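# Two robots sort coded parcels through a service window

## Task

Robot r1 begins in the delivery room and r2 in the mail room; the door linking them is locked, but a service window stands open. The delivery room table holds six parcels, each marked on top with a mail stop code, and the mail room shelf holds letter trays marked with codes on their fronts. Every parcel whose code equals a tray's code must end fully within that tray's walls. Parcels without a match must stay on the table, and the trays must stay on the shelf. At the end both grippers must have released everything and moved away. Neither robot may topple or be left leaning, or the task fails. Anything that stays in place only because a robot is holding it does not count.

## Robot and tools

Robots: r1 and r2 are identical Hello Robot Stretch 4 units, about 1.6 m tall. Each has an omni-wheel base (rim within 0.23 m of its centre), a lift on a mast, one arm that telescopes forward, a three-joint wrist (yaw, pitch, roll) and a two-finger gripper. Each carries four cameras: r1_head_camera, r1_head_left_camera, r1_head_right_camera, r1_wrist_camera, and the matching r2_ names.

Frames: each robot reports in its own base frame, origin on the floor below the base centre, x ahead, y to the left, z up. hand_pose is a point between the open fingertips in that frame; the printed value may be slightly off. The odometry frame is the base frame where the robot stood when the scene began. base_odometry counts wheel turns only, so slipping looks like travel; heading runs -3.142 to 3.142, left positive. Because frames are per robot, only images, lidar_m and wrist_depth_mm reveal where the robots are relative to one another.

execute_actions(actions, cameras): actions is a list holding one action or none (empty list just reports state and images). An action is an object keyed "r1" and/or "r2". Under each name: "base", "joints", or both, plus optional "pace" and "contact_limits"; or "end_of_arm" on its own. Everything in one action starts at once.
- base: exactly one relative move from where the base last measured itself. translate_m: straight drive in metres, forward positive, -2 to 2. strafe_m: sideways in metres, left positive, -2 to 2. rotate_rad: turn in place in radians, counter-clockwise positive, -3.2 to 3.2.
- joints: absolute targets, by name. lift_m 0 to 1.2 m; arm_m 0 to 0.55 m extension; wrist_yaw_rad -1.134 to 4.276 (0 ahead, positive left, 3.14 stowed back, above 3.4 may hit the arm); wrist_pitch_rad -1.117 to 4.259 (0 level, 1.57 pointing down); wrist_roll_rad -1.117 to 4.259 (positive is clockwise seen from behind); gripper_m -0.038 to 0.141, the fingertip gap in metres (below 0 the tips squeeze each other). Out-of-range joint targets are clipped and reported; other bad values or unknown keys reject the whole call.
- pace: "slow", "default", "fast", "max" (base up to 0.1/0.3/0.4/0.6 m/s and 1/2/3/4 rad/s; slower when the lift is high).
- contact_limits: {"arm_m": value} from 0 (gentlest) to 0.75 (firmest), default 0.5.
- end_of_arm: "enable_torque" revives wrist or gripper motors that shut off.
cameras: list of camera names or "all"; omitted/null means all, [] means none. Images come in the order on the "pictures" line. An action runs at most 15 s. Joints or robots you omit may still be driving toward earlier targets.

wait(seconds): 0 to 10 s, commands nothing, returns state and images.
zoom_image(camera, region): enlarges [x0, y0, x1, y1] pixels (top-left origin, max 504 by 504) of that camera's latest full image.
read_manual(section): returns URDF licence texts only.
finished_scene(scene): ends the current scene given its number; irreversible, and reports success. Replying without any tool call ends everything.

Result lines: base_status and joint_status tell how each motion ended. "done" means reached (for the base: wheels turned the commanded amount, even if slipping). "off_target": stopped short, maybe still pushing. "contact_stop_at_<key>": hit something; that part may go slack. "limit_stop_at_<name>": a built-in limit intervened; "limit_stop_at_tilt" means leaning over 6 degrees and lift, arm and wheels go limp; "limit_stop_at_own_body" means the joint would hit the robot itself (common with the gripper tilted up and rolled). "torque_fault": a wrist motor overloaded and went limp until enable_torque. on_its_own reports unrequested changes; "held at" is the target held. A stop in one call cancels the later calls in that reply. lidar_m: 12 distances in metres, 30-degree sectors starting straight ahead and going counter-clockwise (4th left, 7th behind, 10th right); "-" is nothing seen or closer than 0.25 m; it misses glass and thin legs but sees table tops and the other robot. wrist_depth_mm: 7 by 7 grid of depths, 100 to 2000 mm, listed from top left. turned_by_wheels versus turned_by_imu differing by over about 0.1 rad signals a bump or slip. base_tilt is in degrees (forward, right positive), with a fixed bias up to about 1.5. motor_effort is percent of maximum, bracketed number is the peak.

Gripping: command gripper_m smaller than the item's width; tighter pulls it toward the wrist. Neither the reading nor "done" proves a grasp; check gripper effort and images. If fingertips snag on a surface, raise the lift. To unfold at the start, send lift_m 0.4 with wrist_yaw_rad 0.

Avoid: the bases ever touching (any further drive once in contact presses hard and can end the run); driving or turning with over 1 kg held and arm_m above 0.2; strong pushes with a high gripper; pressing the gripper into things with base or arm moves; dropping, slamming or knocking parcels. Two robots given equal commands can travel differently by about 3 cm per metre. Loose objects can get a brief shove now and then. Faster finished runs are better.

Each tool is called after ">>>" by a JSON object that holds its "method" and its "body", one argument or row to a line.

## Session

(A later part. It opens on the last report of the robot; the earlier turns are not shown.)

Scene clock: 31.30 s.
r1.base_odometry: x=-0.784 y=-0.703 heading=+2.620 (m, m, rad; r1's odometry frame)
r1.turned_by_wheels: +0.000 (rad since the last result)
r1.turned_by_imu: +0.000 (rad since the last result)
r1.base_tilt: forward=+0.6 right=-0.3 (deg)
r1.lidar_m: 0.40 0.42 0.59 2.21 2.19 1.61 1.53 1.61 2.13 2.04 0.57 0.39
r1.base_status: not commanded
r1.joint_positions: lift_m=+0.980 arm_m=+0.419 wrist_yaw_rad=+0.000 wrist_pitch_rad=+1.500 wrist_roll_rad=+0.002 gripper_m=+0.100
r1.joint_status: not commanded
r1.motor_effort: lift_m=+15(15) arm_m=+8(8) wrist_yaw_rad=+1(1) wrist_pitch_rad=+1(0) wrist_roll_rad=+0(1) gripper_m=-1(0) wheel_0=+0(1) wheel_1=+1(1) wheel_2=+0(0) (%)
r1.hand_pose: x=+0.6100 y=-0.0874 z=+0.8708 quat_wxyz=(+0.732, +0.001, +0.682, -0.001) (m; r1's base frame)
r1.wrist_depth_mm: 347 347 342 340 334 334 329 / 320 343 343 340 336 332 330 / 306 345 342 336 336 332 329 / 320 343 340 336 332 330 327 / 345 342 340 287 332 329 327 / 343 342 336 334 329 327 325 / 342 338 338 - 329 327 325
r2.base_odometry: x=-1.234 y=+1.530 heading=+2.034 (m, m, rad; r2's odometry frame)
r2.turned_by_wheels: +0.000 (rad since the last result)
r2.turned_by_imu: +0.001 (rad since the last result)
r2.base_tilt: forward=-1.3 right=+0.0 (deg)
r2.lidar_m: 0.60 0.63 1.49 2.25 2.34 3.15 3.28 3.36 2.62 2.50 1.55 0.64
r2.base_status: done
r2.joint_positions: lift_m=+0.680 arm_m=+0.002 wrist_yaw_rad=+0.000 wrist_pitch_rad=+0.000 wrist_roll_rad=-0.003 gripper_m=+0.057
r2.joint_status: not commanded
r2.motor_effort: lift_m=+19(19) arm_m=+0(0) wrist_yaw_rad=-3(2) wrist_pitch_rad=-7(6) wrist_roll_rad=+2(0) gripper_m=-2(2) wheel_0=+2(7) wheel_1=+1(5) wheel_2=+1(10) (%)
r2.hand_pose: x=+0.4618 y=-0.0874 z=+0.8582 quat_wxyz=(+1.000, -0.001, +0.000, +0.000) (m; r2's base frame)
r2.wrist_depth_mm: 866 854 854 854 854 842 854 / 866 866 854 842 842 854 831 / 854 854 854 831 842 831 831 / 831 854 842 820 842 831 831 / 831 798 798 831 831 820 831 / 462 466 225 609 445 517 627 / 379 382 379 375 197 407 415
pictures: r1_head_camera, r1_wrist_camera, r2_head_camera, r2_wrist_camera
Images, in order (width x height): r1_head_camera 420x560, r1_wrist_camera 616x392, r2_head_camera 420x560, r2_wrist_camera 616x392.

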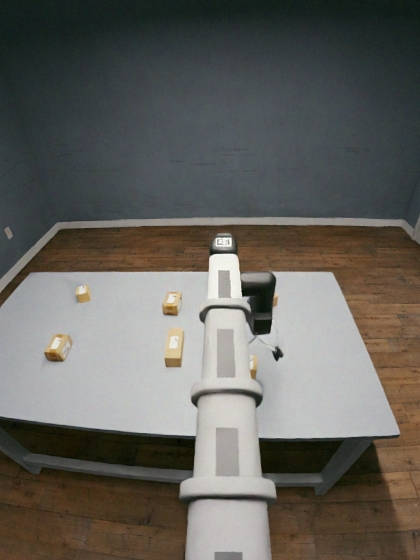

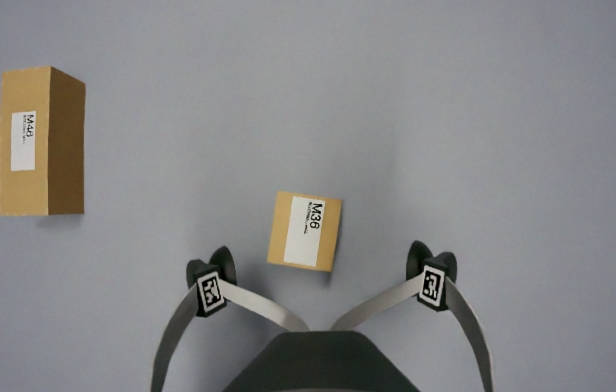

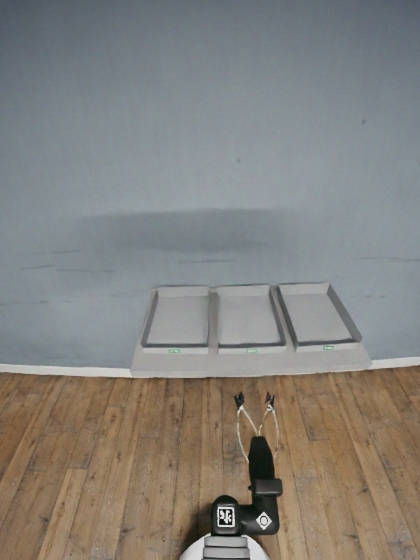

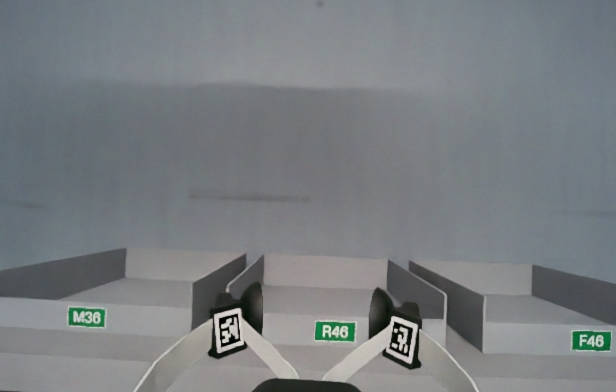

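>>> {"method": "execute_actions", "body": {
  "actions": [
    {"r1": {"joints": {"arm_m": 0.438, "wrist_roll_rad": 0.13}}, "r2": {"base": {"rotate_rad": 3.08}}}
  ],
  "cameras": ["r1_wrist_camera", "r2_head_camera"]
}}

>>> {"method": "execute_actions", "body": {
  "actions": [
    {"r1": {"joints": {"lift_m": 0.91}, "pace": "slow"}, "r2": {"base": {"translate_m": 2.0}, "pace": "fast"}}
  ],
  "cameras": ["r1_wrist_camera", "r1_head_camera", "r2_head_camera", "r2_head_left_camera"]
}}

Scene clock: 38.53 s.
r1.base_odometry: x=-0.784 y=-0.703 heading=+2.620 (m, m, rad; r1's odometry frame)
r1.turned_by_wheels: +0.000 (rad since the last result)
r1.turned_by_imu: +0.000 (rad since the last result)
r1.base_tilt: forward=+0.6 right=-0.3 (deg)
r1.lidar_m: 0.41 0.44 0.62 2.19 2.15 1.62 1.57 1.64 2.17 2.07 0.58 0.43
r1.base_status: not commanded
r1.joint_positions: lift_m=+0.980 arm_m=+0.437 wrist_yaw_rad=+0.000 wrist_pitch_rad=+1.500 wrist_roll_rad=+0.130 gripper_m=+0.100
r1.joint_status: all done
r1.motor_effort: lift_m=+15(16) arm_m=+7(8) wrist_yaw_rad=+0(1) wrist_pitch_rad=+1(1) wrist_roll_rad=+1(3) gripper_m=+1(2) wheel_0=+0(1) wheel_1=+1(1) wheel_2=-1(1) (%)
r1.hand_pose: x=+0.6280 y=-0.0874 z=+0.8708 quat_wxyz=(+0.730, +0.047, +0.680, -0.044) (m; r1's base frame)
r1.wrist_depth_mm: 351 349 343 340 334 332 329 / 349 347 343 338 334 330 329 / 340 345 342 338 334 329 329 / 314 343 340 336 332 329 325 / 317 343 338 286 332 329 324 / 345 342 338 334 329 327 324 / 343 342 336 - 330 327 324
r2.base_odometry: x=-1.234 y=+1.530 heading=-1.169 (m, m, rad; r2's odometry frame)
r2.turned_by_wheels: +3.080 (rad since the last result)
r2.turned_by_imu: +3.139 (rad since the last result)
r2.base_tilt: forward=-1.2 right=+0.0 (deg)
r2.lidar_m: 3.12 3.33 2.67 2.49 1.68 0.67 0.61 0.62 1.41 2.25 2.31 2.95
r2.base_status: done
r2.joint_positions: lift_m=+0.680 arm_m=+0.002 wrist_yaw_rad=+0.000 wrist_pitch_rad=+0.000 wrist_roll_rad=-0.003 gripper_m=+0.057
r2.joint_status: not commanded
r2.motor_effort: lift_m=+19(19) arm_m=+0(1) wrist_yaw_rad=-2(2) wrist_pitch_rad=-5(5) wrist_roll_rad=-2(0) gripper_m=-2(3) wheel_0=-1(8) wheel_1=+1(8) wheel_2=-1(9) (%)
r2.hand_pose: x=+0.4619 y=-0.0874 z=+0.8582 quat_wxyz=(+1.000, -0.001, +0.000, +0.000) (m; r2's base frame)
r2.wrist_depth_mm: - - - - - - - / - - - - - - - / - - - - - - - / - - - - - - - / - - - - - - - / - - 224 - - - - / - - 1921 - 197 - -
pictures: r1_wrist_camera, r2_head_camera
Images, in order (width x height): r1_wrist_camera 616x392, r2_head_camera 420x560.

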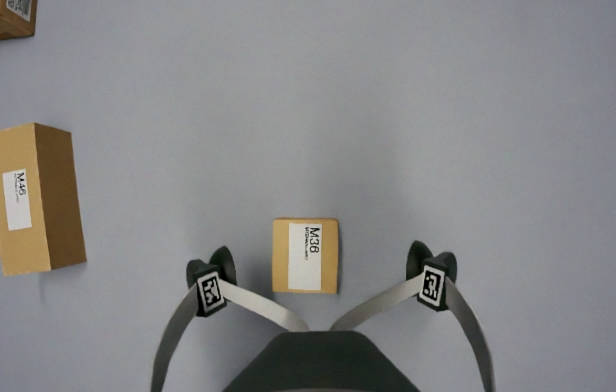

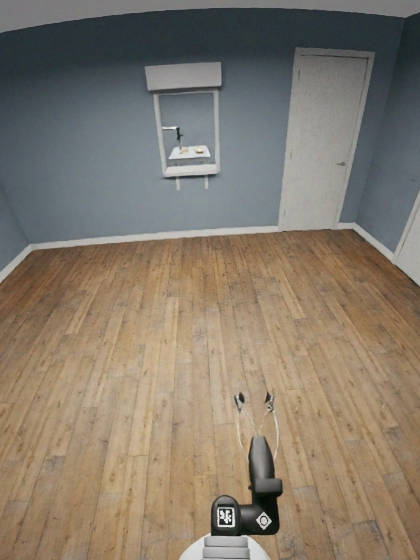

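Scene clock: 44.87 s.
r1.base_odometry: x=-0.784 y=-0.703 heading=+2.620 (m, m, rad; r1's odometry frame)
r1.turned_by_wheels: +0.000 (rad since the last result)
r1.turned_by_imu: +0.000 (rad since the last result)
r1.base_tilt: forward=+0.7 right=-0.3 (deg)
r1.lidar_m: 0.39 0.42 0.63 2.19 2.17 1.65 1.54 1.63 2.14 2.07 0.57 0.41
r1.base_status: not commanded
r1.joint_positions: lift_m=+0.910 arm_m=+0.437 wrist_yaw_rad=+0.000 wrist_pitch_rad=+1.500 wrist_roll_rad=+0.130 gripper_m=+0.100
r1.joint_status: all done
r1.motor_effort: lift_m=+15(15) arm_m=+7(8) wrist_yaw_rad=+1(0) wrist_pitch_rad=+1(1) wrist_roll_rad=+1(1) gripper_m=+0(0) wheel_0=+0(0) wheel_1=+1(1) wheel_2=+0(0) (%)
r1.hand_pose: x=+0.6280 y=-0.0874 z=+0.8009 quat_wxyz=(+0.730, +0.047, +0.680, -0.044) (m; r1's base frame)
r1.wrist_depth_mm: 278 276 272 270 265 263 - / 277 274 271 267 265 262 260 / 277 272 271 266 265 262 259 / 277 272 268 266 264 260 258 / 274 272 268 217 263 260 257 / 274 271 217 216 262 259 257 / 273 271 268 - 262 258 -
r2.base_odometry: x=-0.451 y=-0.310 heading=-1.169 (m, m, rad; r2's odometry frame)
r2.turned_by_wheels: +0.000 (rad since the last result)
r2.turned_by_imu: +0.000 (rad since the last result)
r2.base_tilt: forward=-1.3 right=+0.0 (deg)
r2.lidar_m: 1.15 1.16 1.67 2.68 2.72 3.26 3.06 3.11 2.22 2.06 1.94 1.36
r2.base_status: done
r2.joint_positions: lift_m=+0.680 arm_m=+0.002 wrist_yaw_rad=+0.000 wrist_pitch_rad=+0.000 wrist_roll_rad=-0.003 gripper_m=+0.057
r2.joint_status: not commanded
r2.motor_effort: lift_m=+19(19) arm_m=+0(0) wrist_yaw_rad=-2(2) wrist_pitch_rad=-4(6) wrist_roll_rad=-1(2) gripper_m=-2(1) wheel_0=+2(7) wheel_1=+0(6) wheel_2=+0(11) (%)
r2.hand_pose: x=+0.4618 y=-0.0874 z=+0.8582 quat_wxyz=(+1.000, -0.001, +0.000, +0.000) (m; r2's base frame)
r2.wrist_depth_mm: 1025 - - 1060 1078 1060 1078 / 1025 - - 1042 1060 1098 1078 / 1025 - - 1042 1042 1042 1078 / 1025 - - 1042 1042 1078 1078 / 991 1008 1025 1042 1042 1042 1078 / 1008 1025 224 1025 1025 1060 1042 / 991 991 991 1025 198 1025 1042
pictures: r1_head_camera, r1_wrist_camera, r2_head_camera, r2_head_left_camera
Images, in order (width x height): r1_head_camera 420x560, r1_wrist_camera 616x392, r2_head_camera 420x560, r2_head_left_camera 420x672.

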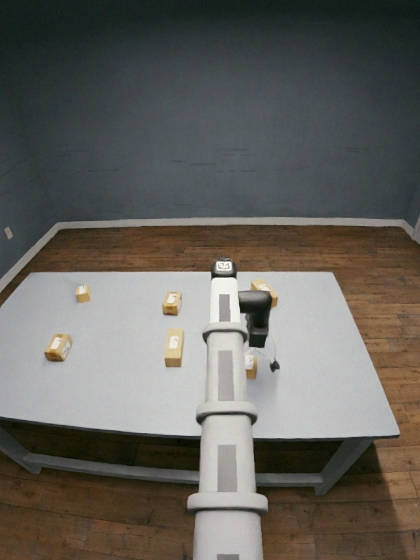

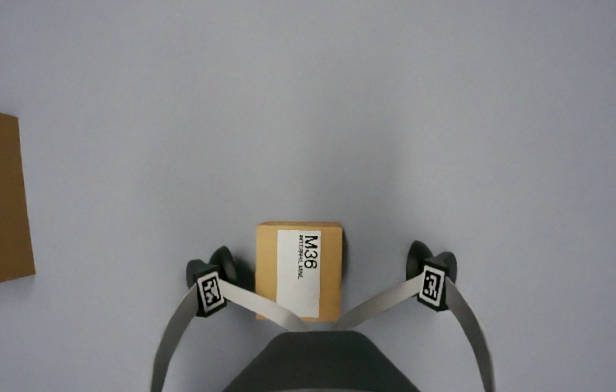

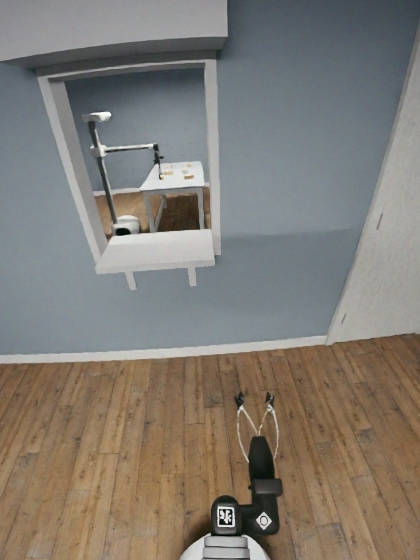

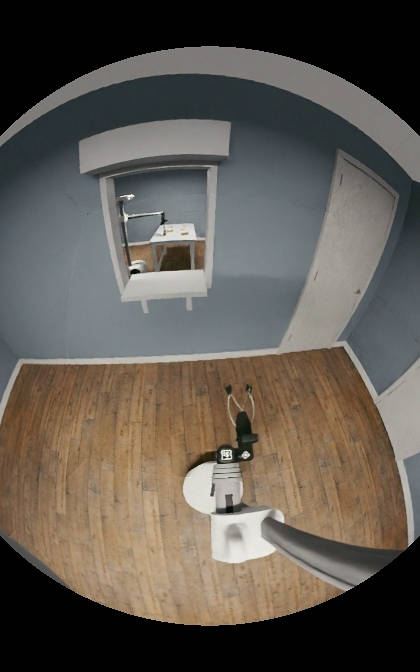

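>>> {"method": "execute_actions", "body": {
  "actions": [
    {"r1": {"base": {"strafe_m": 0.012}, "joints": {"lift_m": 0.898}, "pace": "slow"}, "r2": {"base": {"strafe_m": 0.3}}}
  ],
  "cameras": ["r1_wrist_camera"]
}}

>>> {"method": "execute_actions", "body": {
  "actions": [
    {"r1": {"joints": {"gripper_m": 0.02}}, "r2": {"base": {"translate_m": 0.35}, "joints": {"lift_m": 0.95}}}
  ],
  "cameras": ["r1_wrist_camera", "r2_head_camera", "r2_wrist_camera"]
}}

Scene clock: 47.83 s.
r1.base_odometry: x=-0.790 y=-0.713 heading=+2.620 (m, m, rad; r1's odometry frame)
r1.turned_by_wheels: +0.000 (rad since the last result)
r1.turned_by_imu: +0.000 (rad since the last result)
r1.base_tilt: forward=+0.7 right=-0.4 (deg)
r1.lidar_m: 0.41 0.43 0.59 2.18 2.16 1.63 1.56 1.62 2.17 2.09 0.55 0.43
r1.base_status: done
r1.joint_positions: lift_m=+0.898 arm_m=+0.437 wrist_yaw_rad=+0.000 wrist_pitch_rad=+1.500 wrist_roll_rad=+0.130 gripper_m=+0.100
r1.joint_status: all done
r1.motor_effort: lift_m=+15(16) arm_m=+8(8) wrist_yaw_rad=+0(0) wrist_pitch_rad=-1(1) wrist_roll_rad=+2(1) gripper_m=-1(2) wheel_0=+1(5) wheel_1=+0(8) wheel_2=+0(0) (%)
r1.hand_pose: x=+0.6280 y=-0.0874 z=+0.7889 quat_wxyz=(+0.730, +0.047, +0.680, -0.044) (m; r1's base frame)
r1.wrist_depth_mm: 266 264 259 258 254 252 - / 264 262 259 256 253 250 249 / 265 262 258 256 253 250 248 / 263 262 258 254 252 249 247 / 263 260 256 204 251 248 246 / 262 259 255 202 250 247 245 / 260 258 255 - 249 246 -
r2.base_odometry: x=-0.175 y=-0.193 heading=-1.169 (m, m, rad; r2's odometry frame)
r2.turned_by_wheels: +0.000 (rad since the last result)
r2.turned_by_imu: +0.001 (rad since the last result)
r2.base_tilt: forward=-1.2 right=+0.0 (deg)
r2.lidar_m: 1.12 1.16 1.63 2.38 2.43 3.11 3.08 3.14 2.56 2.35 1.91 1.32
r2.base_status: done
r2.joint_positions: lift_m=+0.680 arm_m=+0.002 wrist_yaw_rad=+0.000 wrist_pitch_rad=+0.000 wrist_roll_rad=-0.003 gripper_m=+0.057
r2.joint_status: not commanded
r2.motor_effort: lift_m=+19(19) arm_m=-1(1) wrist_yaw_rad=-1(2) wrist_pitch_rad=-6(6) wrist_roll_rad=+0(1) gripper_m=-4(2) wheel_0=+0(11) wheel_1=-1(8) wheel_2=+0(1) (%)
r2.hand_pose: x=+0.4618 y=-0.0874 z=+0.8582 quat_wxyz=(+1.000, -0.001, +0.000, +0.000) (m; r2's base frame)
r2.wrist_depth_mm: 976 1008 - - 1060 1042 1060 / 991 1008 - - 1025 1025 1060 / 976 991 - - 1025 1042 1025 / 991 991 - - 1042 1042 1042 / 960 991 976 991 1025 1008 1042 / 946 976 224 991 991 1042 1042 / 946 976 991 976 198 1008 1025
pictures: r1_wrist_camera
Images, in order (width x height): r1_wrist_camera 616x392.

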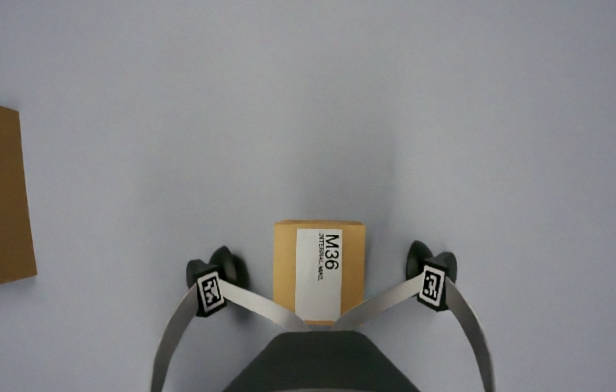

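Scene clock: 50.50 s.
r1.base_odometry: x=-0.790 y=-0.713 heading=+2.620 (m, m, rad; r1's odometry frame)
r1.turned_by_wheels: +0.000 (rad since the last result)
r1.turned_by_imu: +0.000 (rad since the last result)
r1.base_tilt: forward=+0.7 right=-0.3 (deg)
r1.lidar_m: 0.40 0.44 0.61 2.19 2.17 1.60 1.57 1.62 2.16 2.09 0.55 0.42
r1.base_status: not commanded
r1.joint_positions: lift_m=+0.898 arm_m=+0.437 wrist_yaw_rad=+0.000 wrist_pitch_rad=+1.500 wrist_roll_rad=+0.130 gripper_m=+0.020
r1.joint_status: all done
r1.motor_effort: lift_m=+15(15) arm_m=+8(8) wrist_yaw_rad=+0(1) wrist_pitch_rad=+0(0) wrist_roll_rad=+1(1) gripper_m=-14(15) wheel_0=+1(0) wheel_1=+0(1) wheel_2=+0(0) (%)
r1.hand_pose: x=+0.6280 y=-0.0874 z=+0.7889 quat_wxyz=(+0.730, +0.047, +0.680, -0.044) (m; r1's base frame)
r1.wrist_depth_mm: 266 264 259 256 254 251 - / 265 263 259 256 254 250 248 / 264 262 257 255 252 249 248 / 264 260 257 255 252 249 247 / 263 260 256 195 250 249 246 / 262 259 193 194 193 247 245 / 262 258 255 - 249 246 -
r2.base_odometry: x=-0.038 y=-0.515 heading=-1.169 (m, m, rad; r2's odometry frame)
r2.turned_by_wheels: +0.000 (rad since the last result)
r2.turned_by_imu: +0.000 (rad since the last result)
r2.base_tilt: forward=-1.2 right=+0.0 (deg)
r2.lidar_m: 0.75 0.80 1.16 2.41 2.45 3.18 3.44 3.50 2.48 2.33 1.38 0.84
r2.base_status: done
r2.joint_positions: lift_m=+0.950 arm_m=+0.002 wrist_yaw_rad=+0.000 wrist_pitch_rad=+0.000 wrist_roll_rad=-0.003 gripper_m=+0.057
r2.joint_status: all done
r2.motor_effort: lift_m=+20(21) arm_m=+0(0) wrist_yaw_rad=-2(1) wrist_pitch_rad=-4(5) wrist_roll_rad=-1(1) gripper_m=-3(3) wheel_0=+1(5) wheel_1=+2(5) wheel_2=-1(11) (%)
r2.hand_pose: x=+0.4618 y=-0.0874 z=+1.1281 quat_wxyz=(+1.000, -0.001, +0.000, +0.000) (m; r2's base frame)
r2.wrist_depth_mm: 654 - - - - 691 699 / 654 - - - - 683 683 / 647 - - - - 691 699 / 640 - - - 809 691 691 / 640 - - - 788 683 691 / 640 - 224 - 661 676 691 / 627 683 621 683 197 676 691
pictures: r1_wrist_camera, r2_head_camera, r2_wrist_camera
Images, in order (width x height): r1_wrist_camera 616x392, r2_head_camera 420x560, r2_wrist_camera 616x392.

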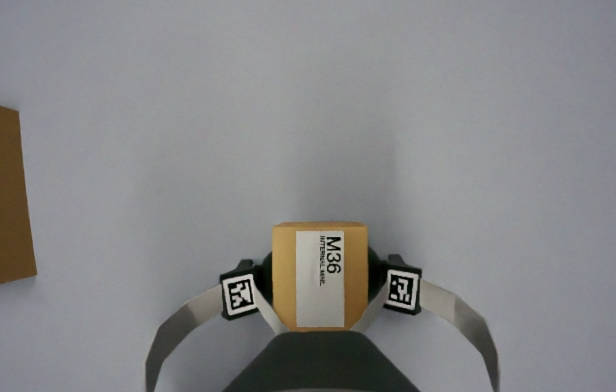

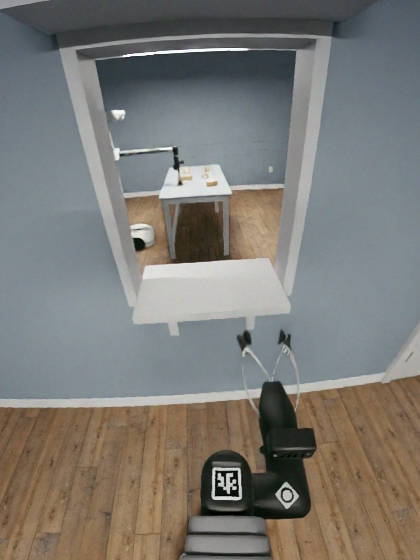

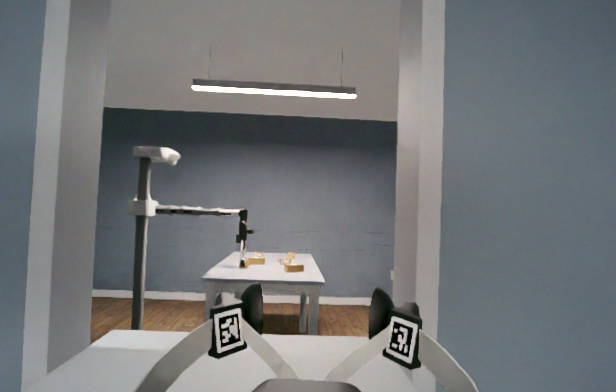

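>>> {"method": "execute_actions", "body": {
  "actions": [
    {"r1": {"joints": {"lift_m": 0.96}}, "r2": {"base": {"rotate_rad": 0.05}, "joints": {"lift_m": 1.15, "wrist_pitch_rad": 1.5, "gripper_m": 0.1}}}
  ],
  "cameras": ["r1_wrist_camera"]
}}

>>> {"method": "execute_actions", "body": {
  "actions": [
    {"r1": {"base": {"rotate_rad": -1.57}, "joints": {"arm_m": 0.02, "wrist_roll_rad": 0.0}}, "r2": {"base": {"strafe_m": 0.15}}}
  ],
  "cameras": ["r1_head_camera", "r1_wrist_camera", "r2_head_camera", "r2_wrist_camera"]
}}

Scene clock: 57.70 s.
r1.base_odometry: x=-0.790 y=-0.713 heading=+2.620 (m, m, rad; r1's odometry frame)
r1.turned_by_wheels: +0.000 (rad since the last result)
r1.turned_by_imu: +0.000 (rad since the last result)
r1.base_tilt: forward=+0.7 right=-0.3 (deg)
r1.lidar_m: 0.39 0.44 0.62 2.18 2.19 1.62 1.57 1.62 2.17 2.08 0.57 0.41
r1.base_status: not commanded
r1.joint_positions: lift_m=+0.960 arm_m=+0.437 wrist_yaw_rad=+0.000 wrist_pitch_rad=+1.500 wrist_roll_rad=+0.130 gripper_m=+0.020
r1.joint_status: all done
r1.motor_effort: lift_m=+25(26) arm_m=+8(7) wrist_yaw_rad=+0(0) wrist_pitch_rad=+0(0) wrist_roll_rad=+1(1) gripper_m=-16(14) wheel_0=+1(0) wheel_1=+0(0) wheel_2=+0(0) (%)
r1.hand_pose: x=+0.6280 y=-0.0874 z=+0.8500 quat_wxyz=(+0.730, +0.047, +0.680, -0.044) (m; r1's base frame)
r1.wrist_depth_mm: 329 324 322 319 315 309 309 / 327 325 320 317 314 310 307 / 309 322 319 317 312 309 306 / 298 324 320 315 314 307 306 / 293 322 320 196 309 307 304 / 324 320 193 195 193 306 304 / 322 320 317 - 309 304 304
r2.base_odometry: x=-0.038 y=-0.515 heading=-1.119 (m, m, rad; r2's odometry frame)
r2.turned_by_wheels: +0.050 (rad since the last result)
r2.turned_by_imu: +0.052 (rad since the last result)
r2.base_tilt: forward=-1.3 right=+0.0 (deg)
r2.lidar_m: 0.77 0.80 1.22 2.42 2.48 3.30 3.47 3.49 2.44 2.33 1.32 0.82
r2.base_status: done
r2.joint_positions: lift_m=+1.150 arm_m=+0.002 wrist_yaw_rad=+0.000 wrist_pitch_rad=+1.500 wrist_roll_rad=-0.003 gripper_m=+0.100
r2.joint_status: all done
r2.motor_effort: lift_m=+20(21) arm_m=+0(0) wrist_yaw_rad=-2(2) wrist_pitch_rad=+1(2) wrist_roll_rad=+0(2) gripper_m=-2(1) wheel_0=-3(3) wheel_1=-1(3) wheel_2=+0(4) (%)
r2.hand_pose: x=+0.1938 y=-0.0874 z=+1.0403 quat_wxyz=(+0.732, -0.001, +0.682, +0.001) (m; r2's base frame)
r2.wrist_depth_mm: 1229 1205 1229 1205 1205 1182 1182 / 1336 1308 1308 1336 1281 1281 1308 / 1308 1281 1281 1281 1255 1255 1229 / 1308 1308 1281 1255 1229 1255 1255 / 1255 1255 1255 1229 1229 1229 1205 / 1281 1229 228 1008 1182 1205 1182 / 1255 1205 1008 991 1182 1182 1182
pictures: r1_wrist_camera
Images, in order (width x height): r1_wrist_camera 616x392.

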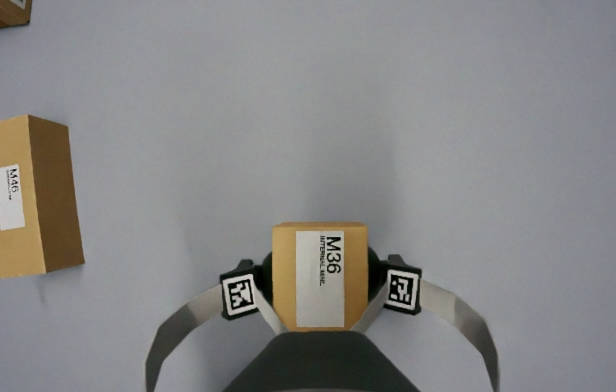

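Scene clock: 60.03 s.
r1.base_odometry: x=-0.791 y=-0.713 heading=+1.050 (m, m, rad; r1's odometry frame)
r1.turned_by_wheels: -1.570 (rad since the last result)
r1.turned_by_imu: -1.572 (rad since the last result)
r1.base_tilt: forward=+0.7 right=-0.3 (deg)
r1.lidar_m: 2.08 0.56 0.41 0.40 0.43 0.62 2.18 2.14 1.62 1.54 1.63 2.18
r1.base_status: done
r1.joint_positions: lift_m=+0.960 arm_m=+0.021 wrist_yaw_rad=+0.000 wrist_pitch_rad=+1.500 wrist_roll_rad=+0.000 gripper_m=+0.020
r1.joint_status: all done
r1.motor_effort: lift_m=+24(25) arm_m=-8(7) wrist_yaw_rad=+1(1) wrist_pitch_rad=+0(1) wrist_roll_rad=-1(1) gripper_m=-14(13) wheel_0=+1(3) wheel_1=+1(9) wheel_2=+0(8) (%)
r1.hand_pose: x=+0.2125 y=-0.0874 z=+0.8501 quat_wxyz=(+0.732, +0.000, +0.682, +0.000) (m; r1's base frame)
r1.wrist_depth_mm: 1098 1098 1098 1098 1060 1060 1042 / 1098 1098 1078 1078 1078 1060 1042 / 1098 1078 1098 1042 1060 1060 1042 / 1078 1098 1098 1078 1060 1060 1025 / 1078 1078 1060 195 1042 1060 1042 / 1078 1078 193 194 193 1025 1042 / 1078 931 1078 - 1042 1042 1042
r2.base_odometry: x=+0.097 y=-0.450 heading=-1.119 (m, m, rad; r2's odometry frame)
r2.turned_by_wheels: +0.000 (rad since the last result)
r2.turned_by_imu: +0.001 (rad since the last result)
r2.base_tilt: forward=-1.3 right=+0.0 (deg)
r2.lidar_m: 0.75 0.91 1.23 2.27 2.32 3.09 3.48 3.53 2.58 2.47 1.31 0.82
r2.base_status: done
r2.joint_positions: lift_m=+1.150 arm_m=+0.002 wrist_yaw_rad=+0.000 wrist_pitch_rad=+1.500 wrist_roll_rad=-0.003 gripper_m=+0.100
r2.joint_status: not commanded
r2.motor_effort: lift_m=+20(20) arm_m=-1(0) wrist_yaw_rad=-2(1) wrist_pitch_rad=+2(1) wrist_roll_rad=-2(2) gripper_m=-4(1) wheel_0=-1(9) wheel_1=-1(9) wheel_2=+0(0) (%)
r2.hand_pose: x=+0.1938 y=-0.0874 z=+1.0403 quat_wxyz=(+0.732, -0.001, +0.682, +0.001) (m; r2's base frame)
r2.wrist_depth_mm: 1182 1205 1182 1182 1205 1182 1182 / 1336 1336 1308 1281 1281 1281 1255 / 1308 1281 1308 1308 1281 1255 1255 / 1308 1281 1255 1255 1255 1229 1229 / 1281 1281 1255 1255 1229 1229 1205 / 1229 1229 228 1025 1229 1182 1205 / 1255 1205 1025 1008 1205 1160 1182
pictures: r1_head_camera, r1_wrist_camera, r2_head_camera, r2_wrist_camera
Images, in order (width x height): r1_head_camera 420x560, r1_wrist_camera 616x392, r2_head_camera 420x560, r2_wrist_camera 616x392.

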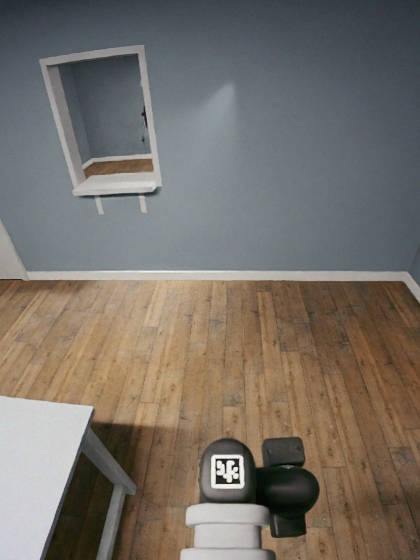

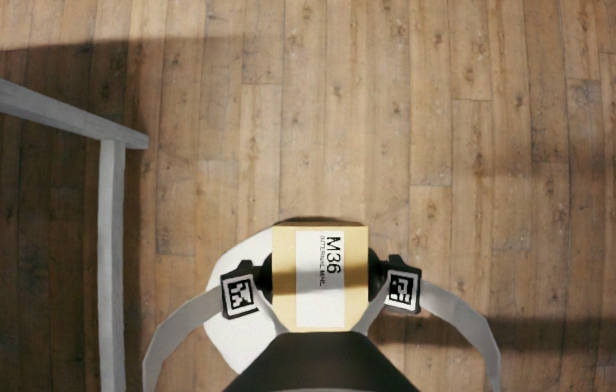

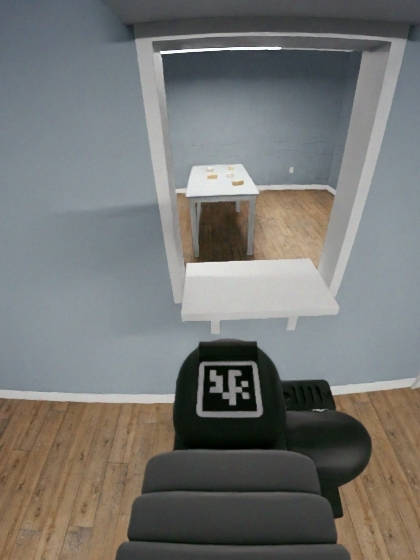

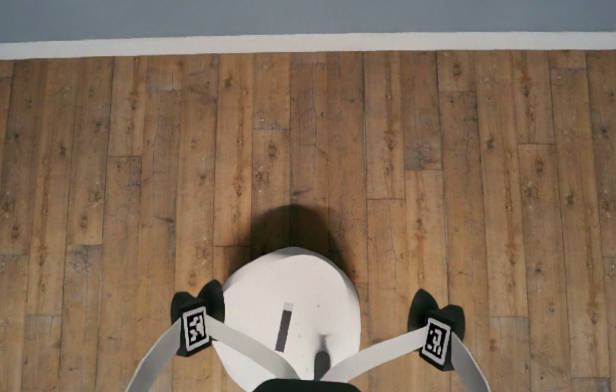

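>>> {"method": "execute_actions", "body": {
  "actions": [
    {"r1": {"base": {"translate_m": 1.42}, "pace": "fast"}}
  ],
  "cameras": ["r1_head_camera", "r1_head_left_camera"]
}}

>>> {"method": "execute_actions", "body": {
  "actions": [
    {"r1": {"base": {"strafe_m": 1.0}, "joints": {"lift_m": 1.18}, "pace": "fast"}}
  ],
  "cameras": ["r1_head_camera", "r1_wrist_camera", "r2_head_camera"]
}}

Scene clock: 65.73 s.
r1.base_odometry: x=-0.084 y=+0.519 heading=+1.050 (m, m, rad; r1's odometry frame)
r1.turned_by_wheels: +0.000 (rad since the last result)
r1.turned_by_imu: +0.002 (rad since the last result)
r1.base_tilt: forward=+0.7 right=-0.3 (deg)
r1.lidar_m: 0.66 0.71 0.86 3.10 1.29 1.02 1.84 2.26 1.68 1.59 0.94 0.68
r1.base_status: done
r1.joint_positions: lift_m=+0.960 arm_m=+0.021 wrist_yaw_rad=+0.000 wrist_pitch_rad=+1.500 wrist_roll_rad=+0.000 gripper_m=+0.020
r1.joint_status: not commanded
r1.motor_effort: lift_m=+24(25) arm_m=-7(8) wrist_yaw_rad=+1(1) wrist_pitch_rad=+0(0) wrist_roll_rad=-1(1) gripper_m=-15(14) wheel_0=-1(4) wheel_1=+1(2) wheel_2=+1(11) (%)
r1.hand_pose: x=+0.2125 y=-0.0874 z=+0.8501 quat_wxyz=(+0.732, +0.000, +0.682, +0.000) (m; r1's base frame)
r1.wrist_depth_mm: 917 917 917 917 904 878 854 / 1098 1098 1078 1078 1060 1060 1042 / 1098 1098 1078 1060 1060 1060 1025 / 1098 1078 1078 1060 1060 1042 1042 / 1098 1078 1060 195 1042 1025 1060 / 1078 1078 193 194 193 1042 1042 / 1098 1078 1078 - 1042 1042 1025
r2.base_odometry: x=+0.097 y=-0.450 heading=-1.119 (m, m, rad; r2's odometry frame)
r2.turned_by_wheels: +0.000 (rad since the last result)
r2.turned_by_imu: +0.002 (rad since the last result)
r2.base_tilt: forward=-1.3 right=+0.0 (deg)
r2.lidar_m: 0.77 0.92 1.21 2.26 2.32 3.10 3.46 3.54 2.58 2.48 1.31 0.82
r2.base_status: not commanded
r2.joint_positions: lift_m=+1.150 arm_m=+0.002 wrist_yaw_rad=+0.000 wrist_pitch_rad=+1.500 wrist_roll_rad=-0.003 gripper_m=+0.100
r2.joint_status: not commanded
r2.motor_effort: lift_m=+20(20) arm_m=+0(0) wrist_yaw_rad=-2(2) wrist_pitch_rad=+1(3) wrist_roll_rad=+2(1) gripper_m=+0(2) wheel_0=-1(1) wheel_1=-1(1) wheel_2=+0(0) (%)
r2.hand_pose: x=+0.1938 y=-0.0874 z=+1.0403 quat_wxyz=(+0.732, -0.001, +0.682, +0.001) (m; r2's base frame)
r2.wrist_depth_mm: 1182 1205 1205 1160 1229 1205 1182 / 1366 1366 1336 1308 1308 1281 1281 / 1281 1308 1281 1281 1281 1255 1229 / 1281 1308 1255 1255 1255 1229 1229 / 1281 1255 1281 1229 1255 1255 1205 / 1255 1229 229 991 1205 1205 1205 / 1229 1205 1008 991 1160 1182 1182
pictures: r1_head_camera, r1_head_left_camera
Images, in order (width x height): r1_head_camera 420x560, r1_head_left_camera 420x672.

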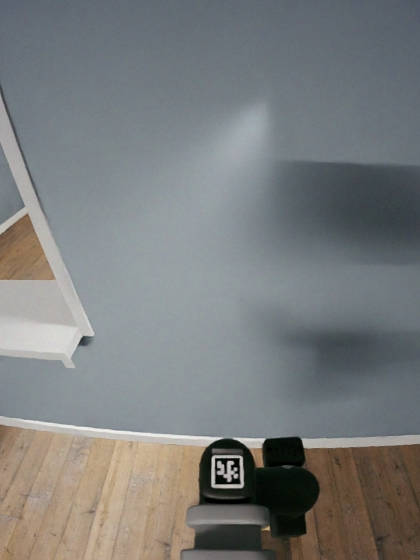

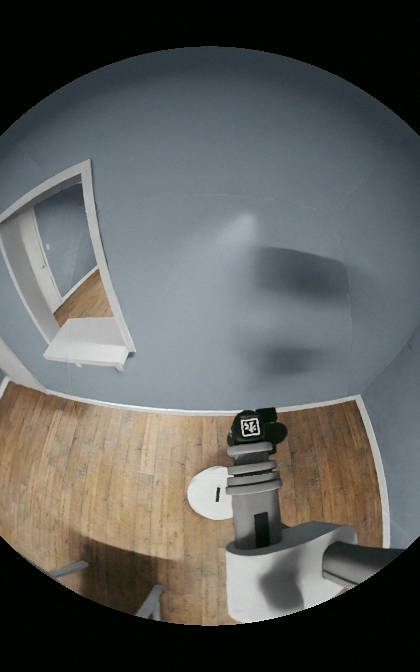

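Scene clock: 69.73 s.
r1.base_odometry: x=-0.952 y=+1.016 heading=+1.050 (m, m, rad; r1's odometry frame)
r1.turned_by_wheels: +0.000 (rad since the last result)
r1.turned_by_imu: +0.000 (rad since the last result)
r1.base_tilt: forward=+0.6 right=-0.3 (deg)
r1.lidar_m: 0.59 0.75 1.03 2.13 2.24 3.12 0.88 0.95 2.69 2.48 0.99 0.61
r1.base_status: done
r1.joint_positions: lift_m=+1.180 arm_m=+0.021 wrist_yaw_rad=+0.000 wrist_pitch_rad=+1.500 wrist_roll_rad=+0.000 gripper_m=+0.020
r1.joint_status: all done
r1.motor_effort: lift_m=+25(27) arm_m=-7(7) wrist_yaw_rad=+1(1) wrist_pitch_rad=+0(0) wrist_roll_rad=-1(1) gripper_m=-13(13) wheel_0=+2(9) wheel_1=-1(12) wheel_2=-1(0) (%)
r1.hand_pose: x=+0.2125 y=-0.0874 z=+1.0701 quat_wxyz=(+0.732, +0.000, +0.682, +0.000) (m; r1's base frame)
r1.wrist_depth_mm: 991 991 991 976 960 946 917 / 1336 1308 1308 1281 1308 1255 1255 / 1336 1308 1308 1308 1281 1255 1255 / 1308 1308 1281 1308 1255 1255 1255 / 1281 1281 1281 195 1255 1255 1255 / 1308 1308 193 194 193 1281 1255 / 1308 1308 1281 - 1255 1229 1255
r2.base_odometry: x=+0.097 y=-0.450 heading=-1.119 (m, m, rad; r2's odometry frame)
r2.turned_by_wheels: +0.000 (rad since the last result)
r2.turned_by_imu: +0.001 (rad since the last result)
r2.base_tilt: forward=-1.2 right=+0.0 (deg)
r2.lidar_m: 0.76 0.91 1.22 2.26 2.32 3.10 3.48 3.54 2.59 2.49 1.32 0.81
r2.base_status: not commanded
r2.joint_positions: lift_m=+1.150 arm_m=+0.002 wrist_yaw_rad=+0.000 wrist_pitch_rad=+1.500 wrist_roll_rad=-0.003 gripper_m=+0.100
r2.joint_status: not commanded
r2.motor_effort: lift_m=+20(20) arm_m=-1(1) wrist_yaw_rad=-2(2) wrist_pitch_rad=+2(2) wrist_roll_rad=+0(1) gripper_m=+0(1) wheel_0=-1(1) wheel_1=-1(1) wheel_2=+0(0) (%)
r2.hand_pose: x=+0.1938 y=-0.0874 z=+1.0403 quat_wxyz=(+0.732, -0.001, +0.682, +0.001) (m; r2's base frame)
r2.wrist_depth_mm: 1205 1205 1205 1205 1182 1182 1205 / 1336 1336 1308 1308 1281 1308 1281 / 1308 1308 1281 1255 1281 1255 1255 / 1281 1308 1281 1255 1229 1229 1255 / 1281 1255 1255 1255 1229 1229 1205 / 1229 1255 229 1008 1229 1205 1205 / 1255 1205 1025 991 1160 1182 1160
pictures: r1_head_camera, r1_wrist_camera, r2_head_camera
Images, in order (width x height): r1_head_camera 420x560, r1_wrist_camera 616x392, r2_head_camera 420x560.

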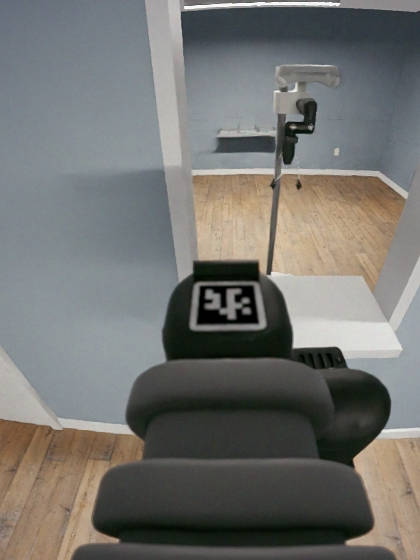

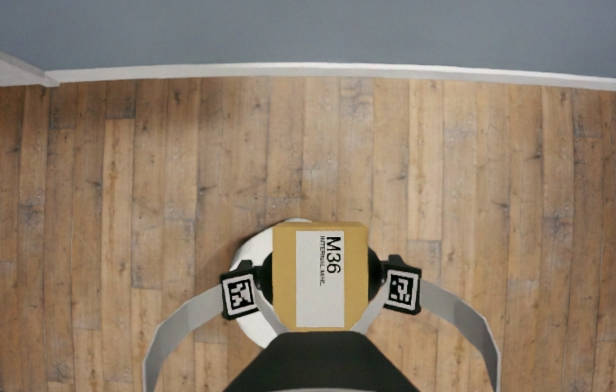

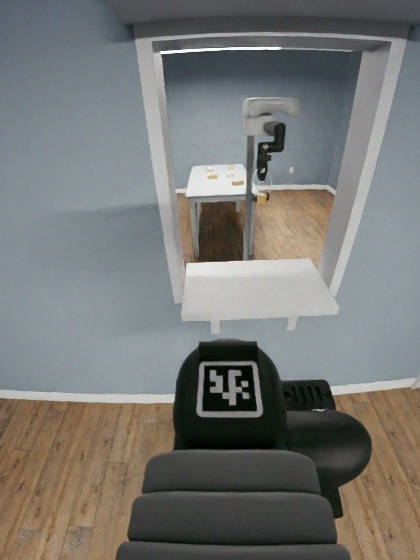

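>>> {"method": "execute_actions", "body": {
  "actions": [
    {"r1": {"base": {"translate_m": 0.2}, "joints": {"arm_m": 0.36}}}
  ],
  "cameras": ["r1_head_camera", "r1_wrist_camera", "r2_head_camera"]
}}

Scene clock: 72.50 s.
r1.base_odometry: x=-0.852 y=+1.190 heading=+1.050 (m, m, rad; r1's odometry frame)
r1.turned_by_wheels: +0.000 (rad since the last result)
r1.turned_by_imu: +0.001 (rad since the last result)
r1.base_tilt: forward=+0.6 right=-0.3 (deg)
r1.lidar_m: 0.39 0.54 0.79 2.11 2.22 3.14 1.09 1.21 2.69 1.83 0.56 0.40
r1.base_status: done
r1.joint_positions: lift_m=+1.180 arm_m=+0.359 wrist_yaw_rad=+0.000 wrist_pitch_rad=+1.500 wrist_roll_rad=+0.000 gripper_m=+0.020
r1.joint_status: all done
r1.motor_effort: lift_m=+25(25) arm_m=+8(8) wrist_yaw_rad=+0(0) wrist_pitch_rad=+0(0) wrist_roll_rad=-1(1) gripper_m=-14(15) wheel_0=-1(6) wheel_1=+0(2) wheel_2=+2(10) (%)
r1.hand_pose: x=+0.5500 y=-0.0874 z=+1.0701 quat_wxyz=(+0.732, +0.000, +0.682, +0.000) (m; r1's base frame)
r1.wrist_depth_mm: 1336 1308 1281 1281 1281 1281 1281 / 1308 1308 404 399 394 392 392 / 221 343 402 399 394 392 387 / 223 324 402 397 394 389 384 / 223 324 399 195 389 392 384 / 235 1308 193 194 193 384 384 / 1308 1281 399 - 389 387 384
r2.base_odometry: x=+0.097 y=-0.450 heading=-1.119 (m, m, rad; r2's odometry frame)
r2.turned_by_wheels: +0.000 (rad since the last result)
r2.turned_by_imu: +0.001 (rad since the last result)
r2.base_tilt: forward=-1.3 right=+0.0 (deg)
r2.lidar_m: 0.77 0.92 1.22 2.25 2.32 3.09 3.48 3.55 2.59 2.50 1.31 0.80
r2.base_status: not commanded
r2.joint_positions: lift_m=+1.150 arm_m=+0.002 wrist_yaw_rad=+0.000 wrist_pitch_rad=+1.500 wrist_roll_rad=-0.003 gripper_m=+0.100
r2.joint_status: not commanded
r2.motor_effort: lift_m=+20(20) arm_m=-1(0) wrist_yaw_rad=-2(2) wrist_pitch_rad=+2(0) wrist_roll_rad=+1(2) gripper_m=+2(3) wheel_0=-1(1) wheel_1=-1(1) wheel_2=+0(0) (%)
r2.hand_pose: x=+0.1938 y=-0.0874 z=+1.0403 quat_wxyz=(+0.732, -0.001, +0.682, +0.001) (m; r2's base frame)
r2.wrist_depth_mm: 1182 1182 1205 1182 1182 1182 1205 / 1308 1308 1336 1336 1281 1281 1229 / 1336 1308 1255 1308 1281 1281 1229 / 1281 1281 1255 1281 1229 1255 1229 / 1255 1281 1255 1229 1255 1229 1205 / 1255 1229 228 1025 1182 1205 1182 / 1229 1205 1008 991 1182 1182 1205
pictures: r1_head_camera, r1_wrist_camera, r2_head_camera
Images, in order (width x height): r1_head_camera 420x560, r1_wrist_camera 616x392, r2_head_camera 420x560.

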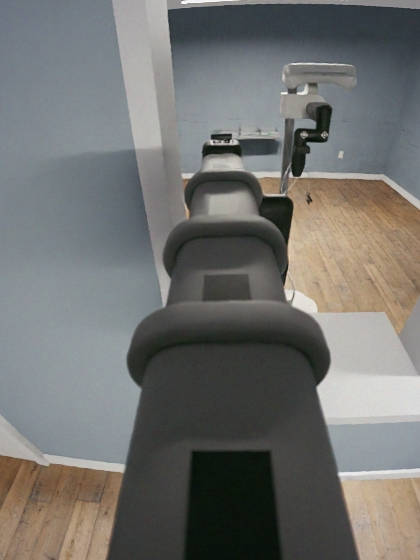

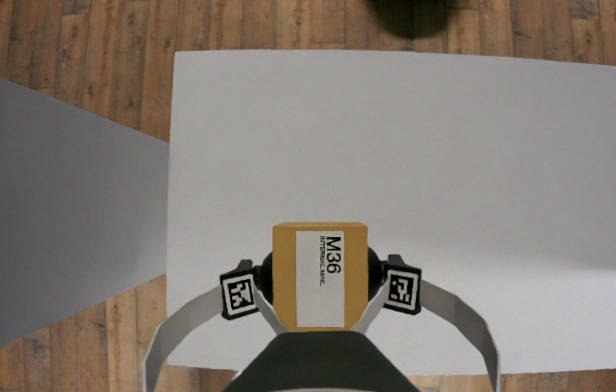

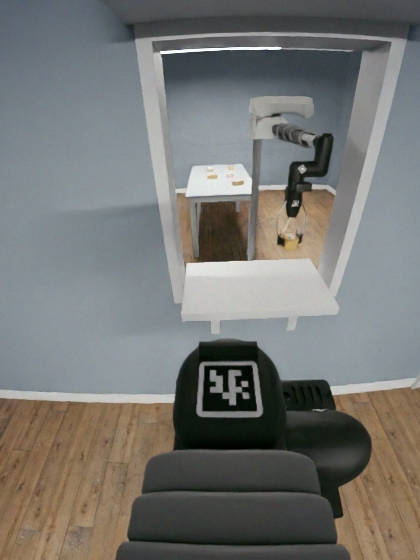

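>>> {"method": "execute_actions", "body": {
  "actions": [
    {"r1": {"base": {"strafe_m": -0.08}}}
  ],
  "cameras": []
}}

>>> {"method": "execute_actions", "body": {
  "actions": [
    {"r1": {"joints": {"lift_m": 1.045}}}
  ],
  "cameras": ["r1_wrist_camera", "r2_head_camera"]
}}

Scene clock: 74.93 s.
r1.base_odometry: x=-0.783 y=+1.150 heading=+1.050 (m, m, rad; r1's odometry frame)
r1.turned_by_wheels: +0.000 (rad since the last result)
r1.turned_by_imu: +0.000 (rad since the last result)
r1.base_tilt: forward=+0.7 right=-0.3 (deg)
r1.lidar_m: 0.38 0.41 0.74 2.18 2.31 3.26 1.09 1.21 2.63 1.81 0.55 0.40
r1.base_status: done
r1.joint_positions: lift_m=+1.180 arm_m=+0.359 wrist_yaw_rad=+0.000 wrist_pitch_rad=+1.500 wrist_roll_rad=+0.000 gripper_m=+0.020
r1.joint_status: not commanded
r1.motor_effort: lift_m=+24(24) arm_m=+8(8) wrist_yaw_rad=+0(0) wrist_pitch_rad=+1(1) wrist_roll_rad=+0(1) gripper_m=-16(14) wheel_0=+0(6) wheel_1=+2(13) wheel_2=+1(1) (%)
r1.hand_pose: x=+0.5500 y=-0.0874 z=+1.0701 quat_wxyz=(+0.732, +0.000, +0.682, +0.000) (m; r1's base frame)
r1.wrist_depth_mm: 1336 1336 1308 1308 1281 1255 1229 / 1336 407 404 399 394 392 387 / 345 404 402 399 394 392 392 / 329 402 402 397 394 392 387 / 327 402 399 195 392 389 384 / 1308 402 193 194 193 387 384 / 1308 402 399 - 389 384 384
r2.base_odometry: x=+0.097 y=-0.450 heading=-1.119 (m, m, rad; r2's odometry frame)
r2.turned_by_wheels: +0.000 (rad since the last result)
r2.turned_by_imu: +0.001 (rad since the last result)
r2.base_tilt: forward=-1.2 right=+0.0 (deg)
r2.lidar_m: 0.76 0.91 1.23 2.25 2.33 3.12 3.48 3.53 2.59 2.47 1.29 0.80
r2.base_status: not commanded
r2.joint_positions: lift_m=+1.150 arm_m=+0.002 wrist_yaw_rad=+0.000 wrist_pitch_rad=+1.500 wrist_roll_rad=-0.003 gripper_m=+0.100
r2.joint_status: not commanded
r2.motor_effort: lift_m=+20(20) arm_m=-1(0) wrist_yaw_rad=-2(2) wrist_pitch_rad=+1(1) wrist_roll_rad=-3(1) gripper_m=-2(0) wheel_0=-1(1) wheel_1=-1(1) wheel_2=+0(0) (%)
r2.hand_pose: x=+0.1938 y=-0.0874 z=+1.0403 quat_wxyz=(+0.732, -0.001, +0.682, +0.001) (m; r2's base frame)
r2.wrist_depth_mm: 1182 1182 1205 1205 1182 1182 1205 / 1336 1308 1308 1308 1308 1255 1281 / 1281 1308 1281 1308 1255 1281 1255 / 1308 1281 1281 1281 1281 1229 1255 / 1281 1308 1255 1229 1229 1205 1229 / 1255 1255 228 1025 1205 1205 1205 / 1255 1205 1025 991 1205 1182 1182
pictures: none
No camera images: the call's "cameras" was empty. Leave "cameras" out to get every camera's image.

Scene clock: 76.57 s.
r1.base_odometry: x=-0.783 y=+1.150 heading=+1.050 (m, m, rad; r1's odometry frame)
r1.turned_by_wheels: +0.000 (rad since the last result)
r1.turned_by_imu: +0.000 (rad since the last result)
r1.base_tilt: forward=+0.6 right=-0.3 (deg)
r1.lidar_m: 0.37 0.43 0.78 2.18 2.33 3.28 1.10 1.17 2.63 1.78 0.54 0.40
r1.base_status: not commanded
r1.joint_positions: lift_m=+1.045 arm_m=+0.359 wrist_yaw_rad=+0.000 wrist_pitch_rad=+1.500 wrist_roll_rad=+0.000 gripper_m=+0.020
r1.joint_status: all done
r1.motor_effort: lift_m=+15(24) arm_m=+7(8) wrist_yaw_rad=+0(0) wrist_pitch_rad=+1(0) wrist_roll_rad=-1(1) gripper_m=-13(13) wheel_0=+0(0) wheel_1=+2(2) wheel_2=+0(0) (%)
r1.hand_pose: x=+0.5500 y=-0.0874 z=+0.9358 quat_wxyz=(+0.732, +0.000, +0.682, +0.000) (m; r1's base frame)
r1.wrist_depth_mm: 273 271 268 265 263 262 - / 274 270 267 265 263 262 259 / 272 268 267 265 262 259 259 / 271 270 266 264 262 259 257 / 270 267 265 195 259 258 257 / 270 268 193 194 193 257 255 / 268 266 265 - 259 256 -
r2.base_odometry: x=+0.097 y=-0.450 heading=-1.119 (m, m, rad; r2's odometry frame)
r2.turned_by_wheels: +0.000 (rad since the last result)
r2.turned_by_imu: +0.000 (rad since the last result)
r2.base_tilt: forward=-1.2 right=+0.0 (deg)
r2.lidar_m: 0.75 0.92 1.21 2.25 2.33 3.10 3.49 3.54 2.59 2.48 1.31 0.81
r2.base_status: not commanded
r2.joint_positions: lift_m=+1.150 arm_m=+0.002 wrist_yaw_rad=+0.000 wrist_pitch_rad=+1.500 wrist_roll_rad=-0.003 gripper_m=+0.100
r2.joint_status: not commanded
r2.motor_effort: lift_m=+20(20) arm_m=+0(0) wrist_yaw_rad=-2(2) wrist_pitch_rad=+1(1) wrist_roll_rad=-2(1) gripper_m=-1(1) wheel_0=-1(1) wheel_1=-2(1) wheel_2=+0(0) (%)
r2.hand_pose: x=+0.1938 y=-0.0874 z=+1.0403 quat_wxyz=(+0.732, -0.001, +0.682, +0.001) (m; r2's base frame)
r2.wrist_depth_mm: 1182 1205 1205 1182 1182 1205 1182 / 1366 1336 1336 1308 1308 1308 1255 / 1308 1336 1308 1255 1308 1229 1255 / 1281 1281 1281 1255 1255 1229 1229 / 1281 1255 1255 1229 1255 1229 1229 / 1281 1255 229 1025 1205 1205 1182 / 1255 1182 1025 991 1182 1160 1160
pictures: r1_wrist_camera, r2_head_camera
Images, in order (width x height): r1_wrist_camera 616x392, r2_head_camera 420x560.

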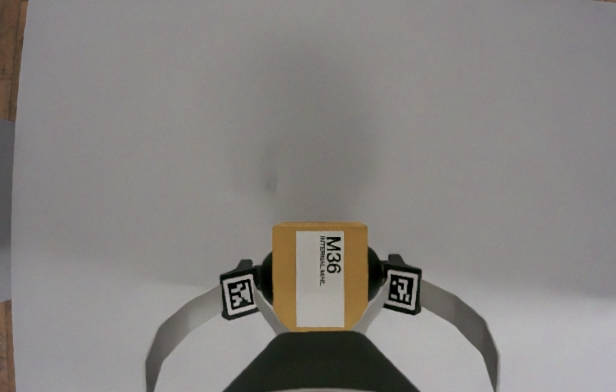

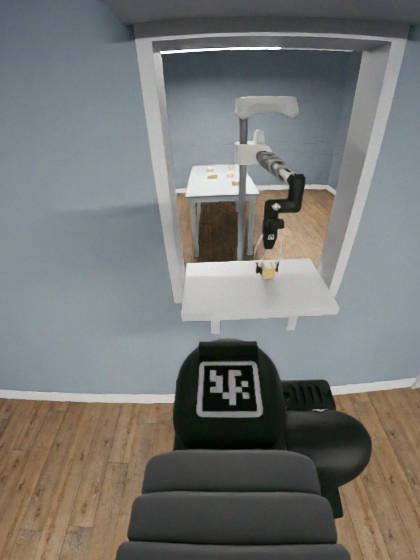

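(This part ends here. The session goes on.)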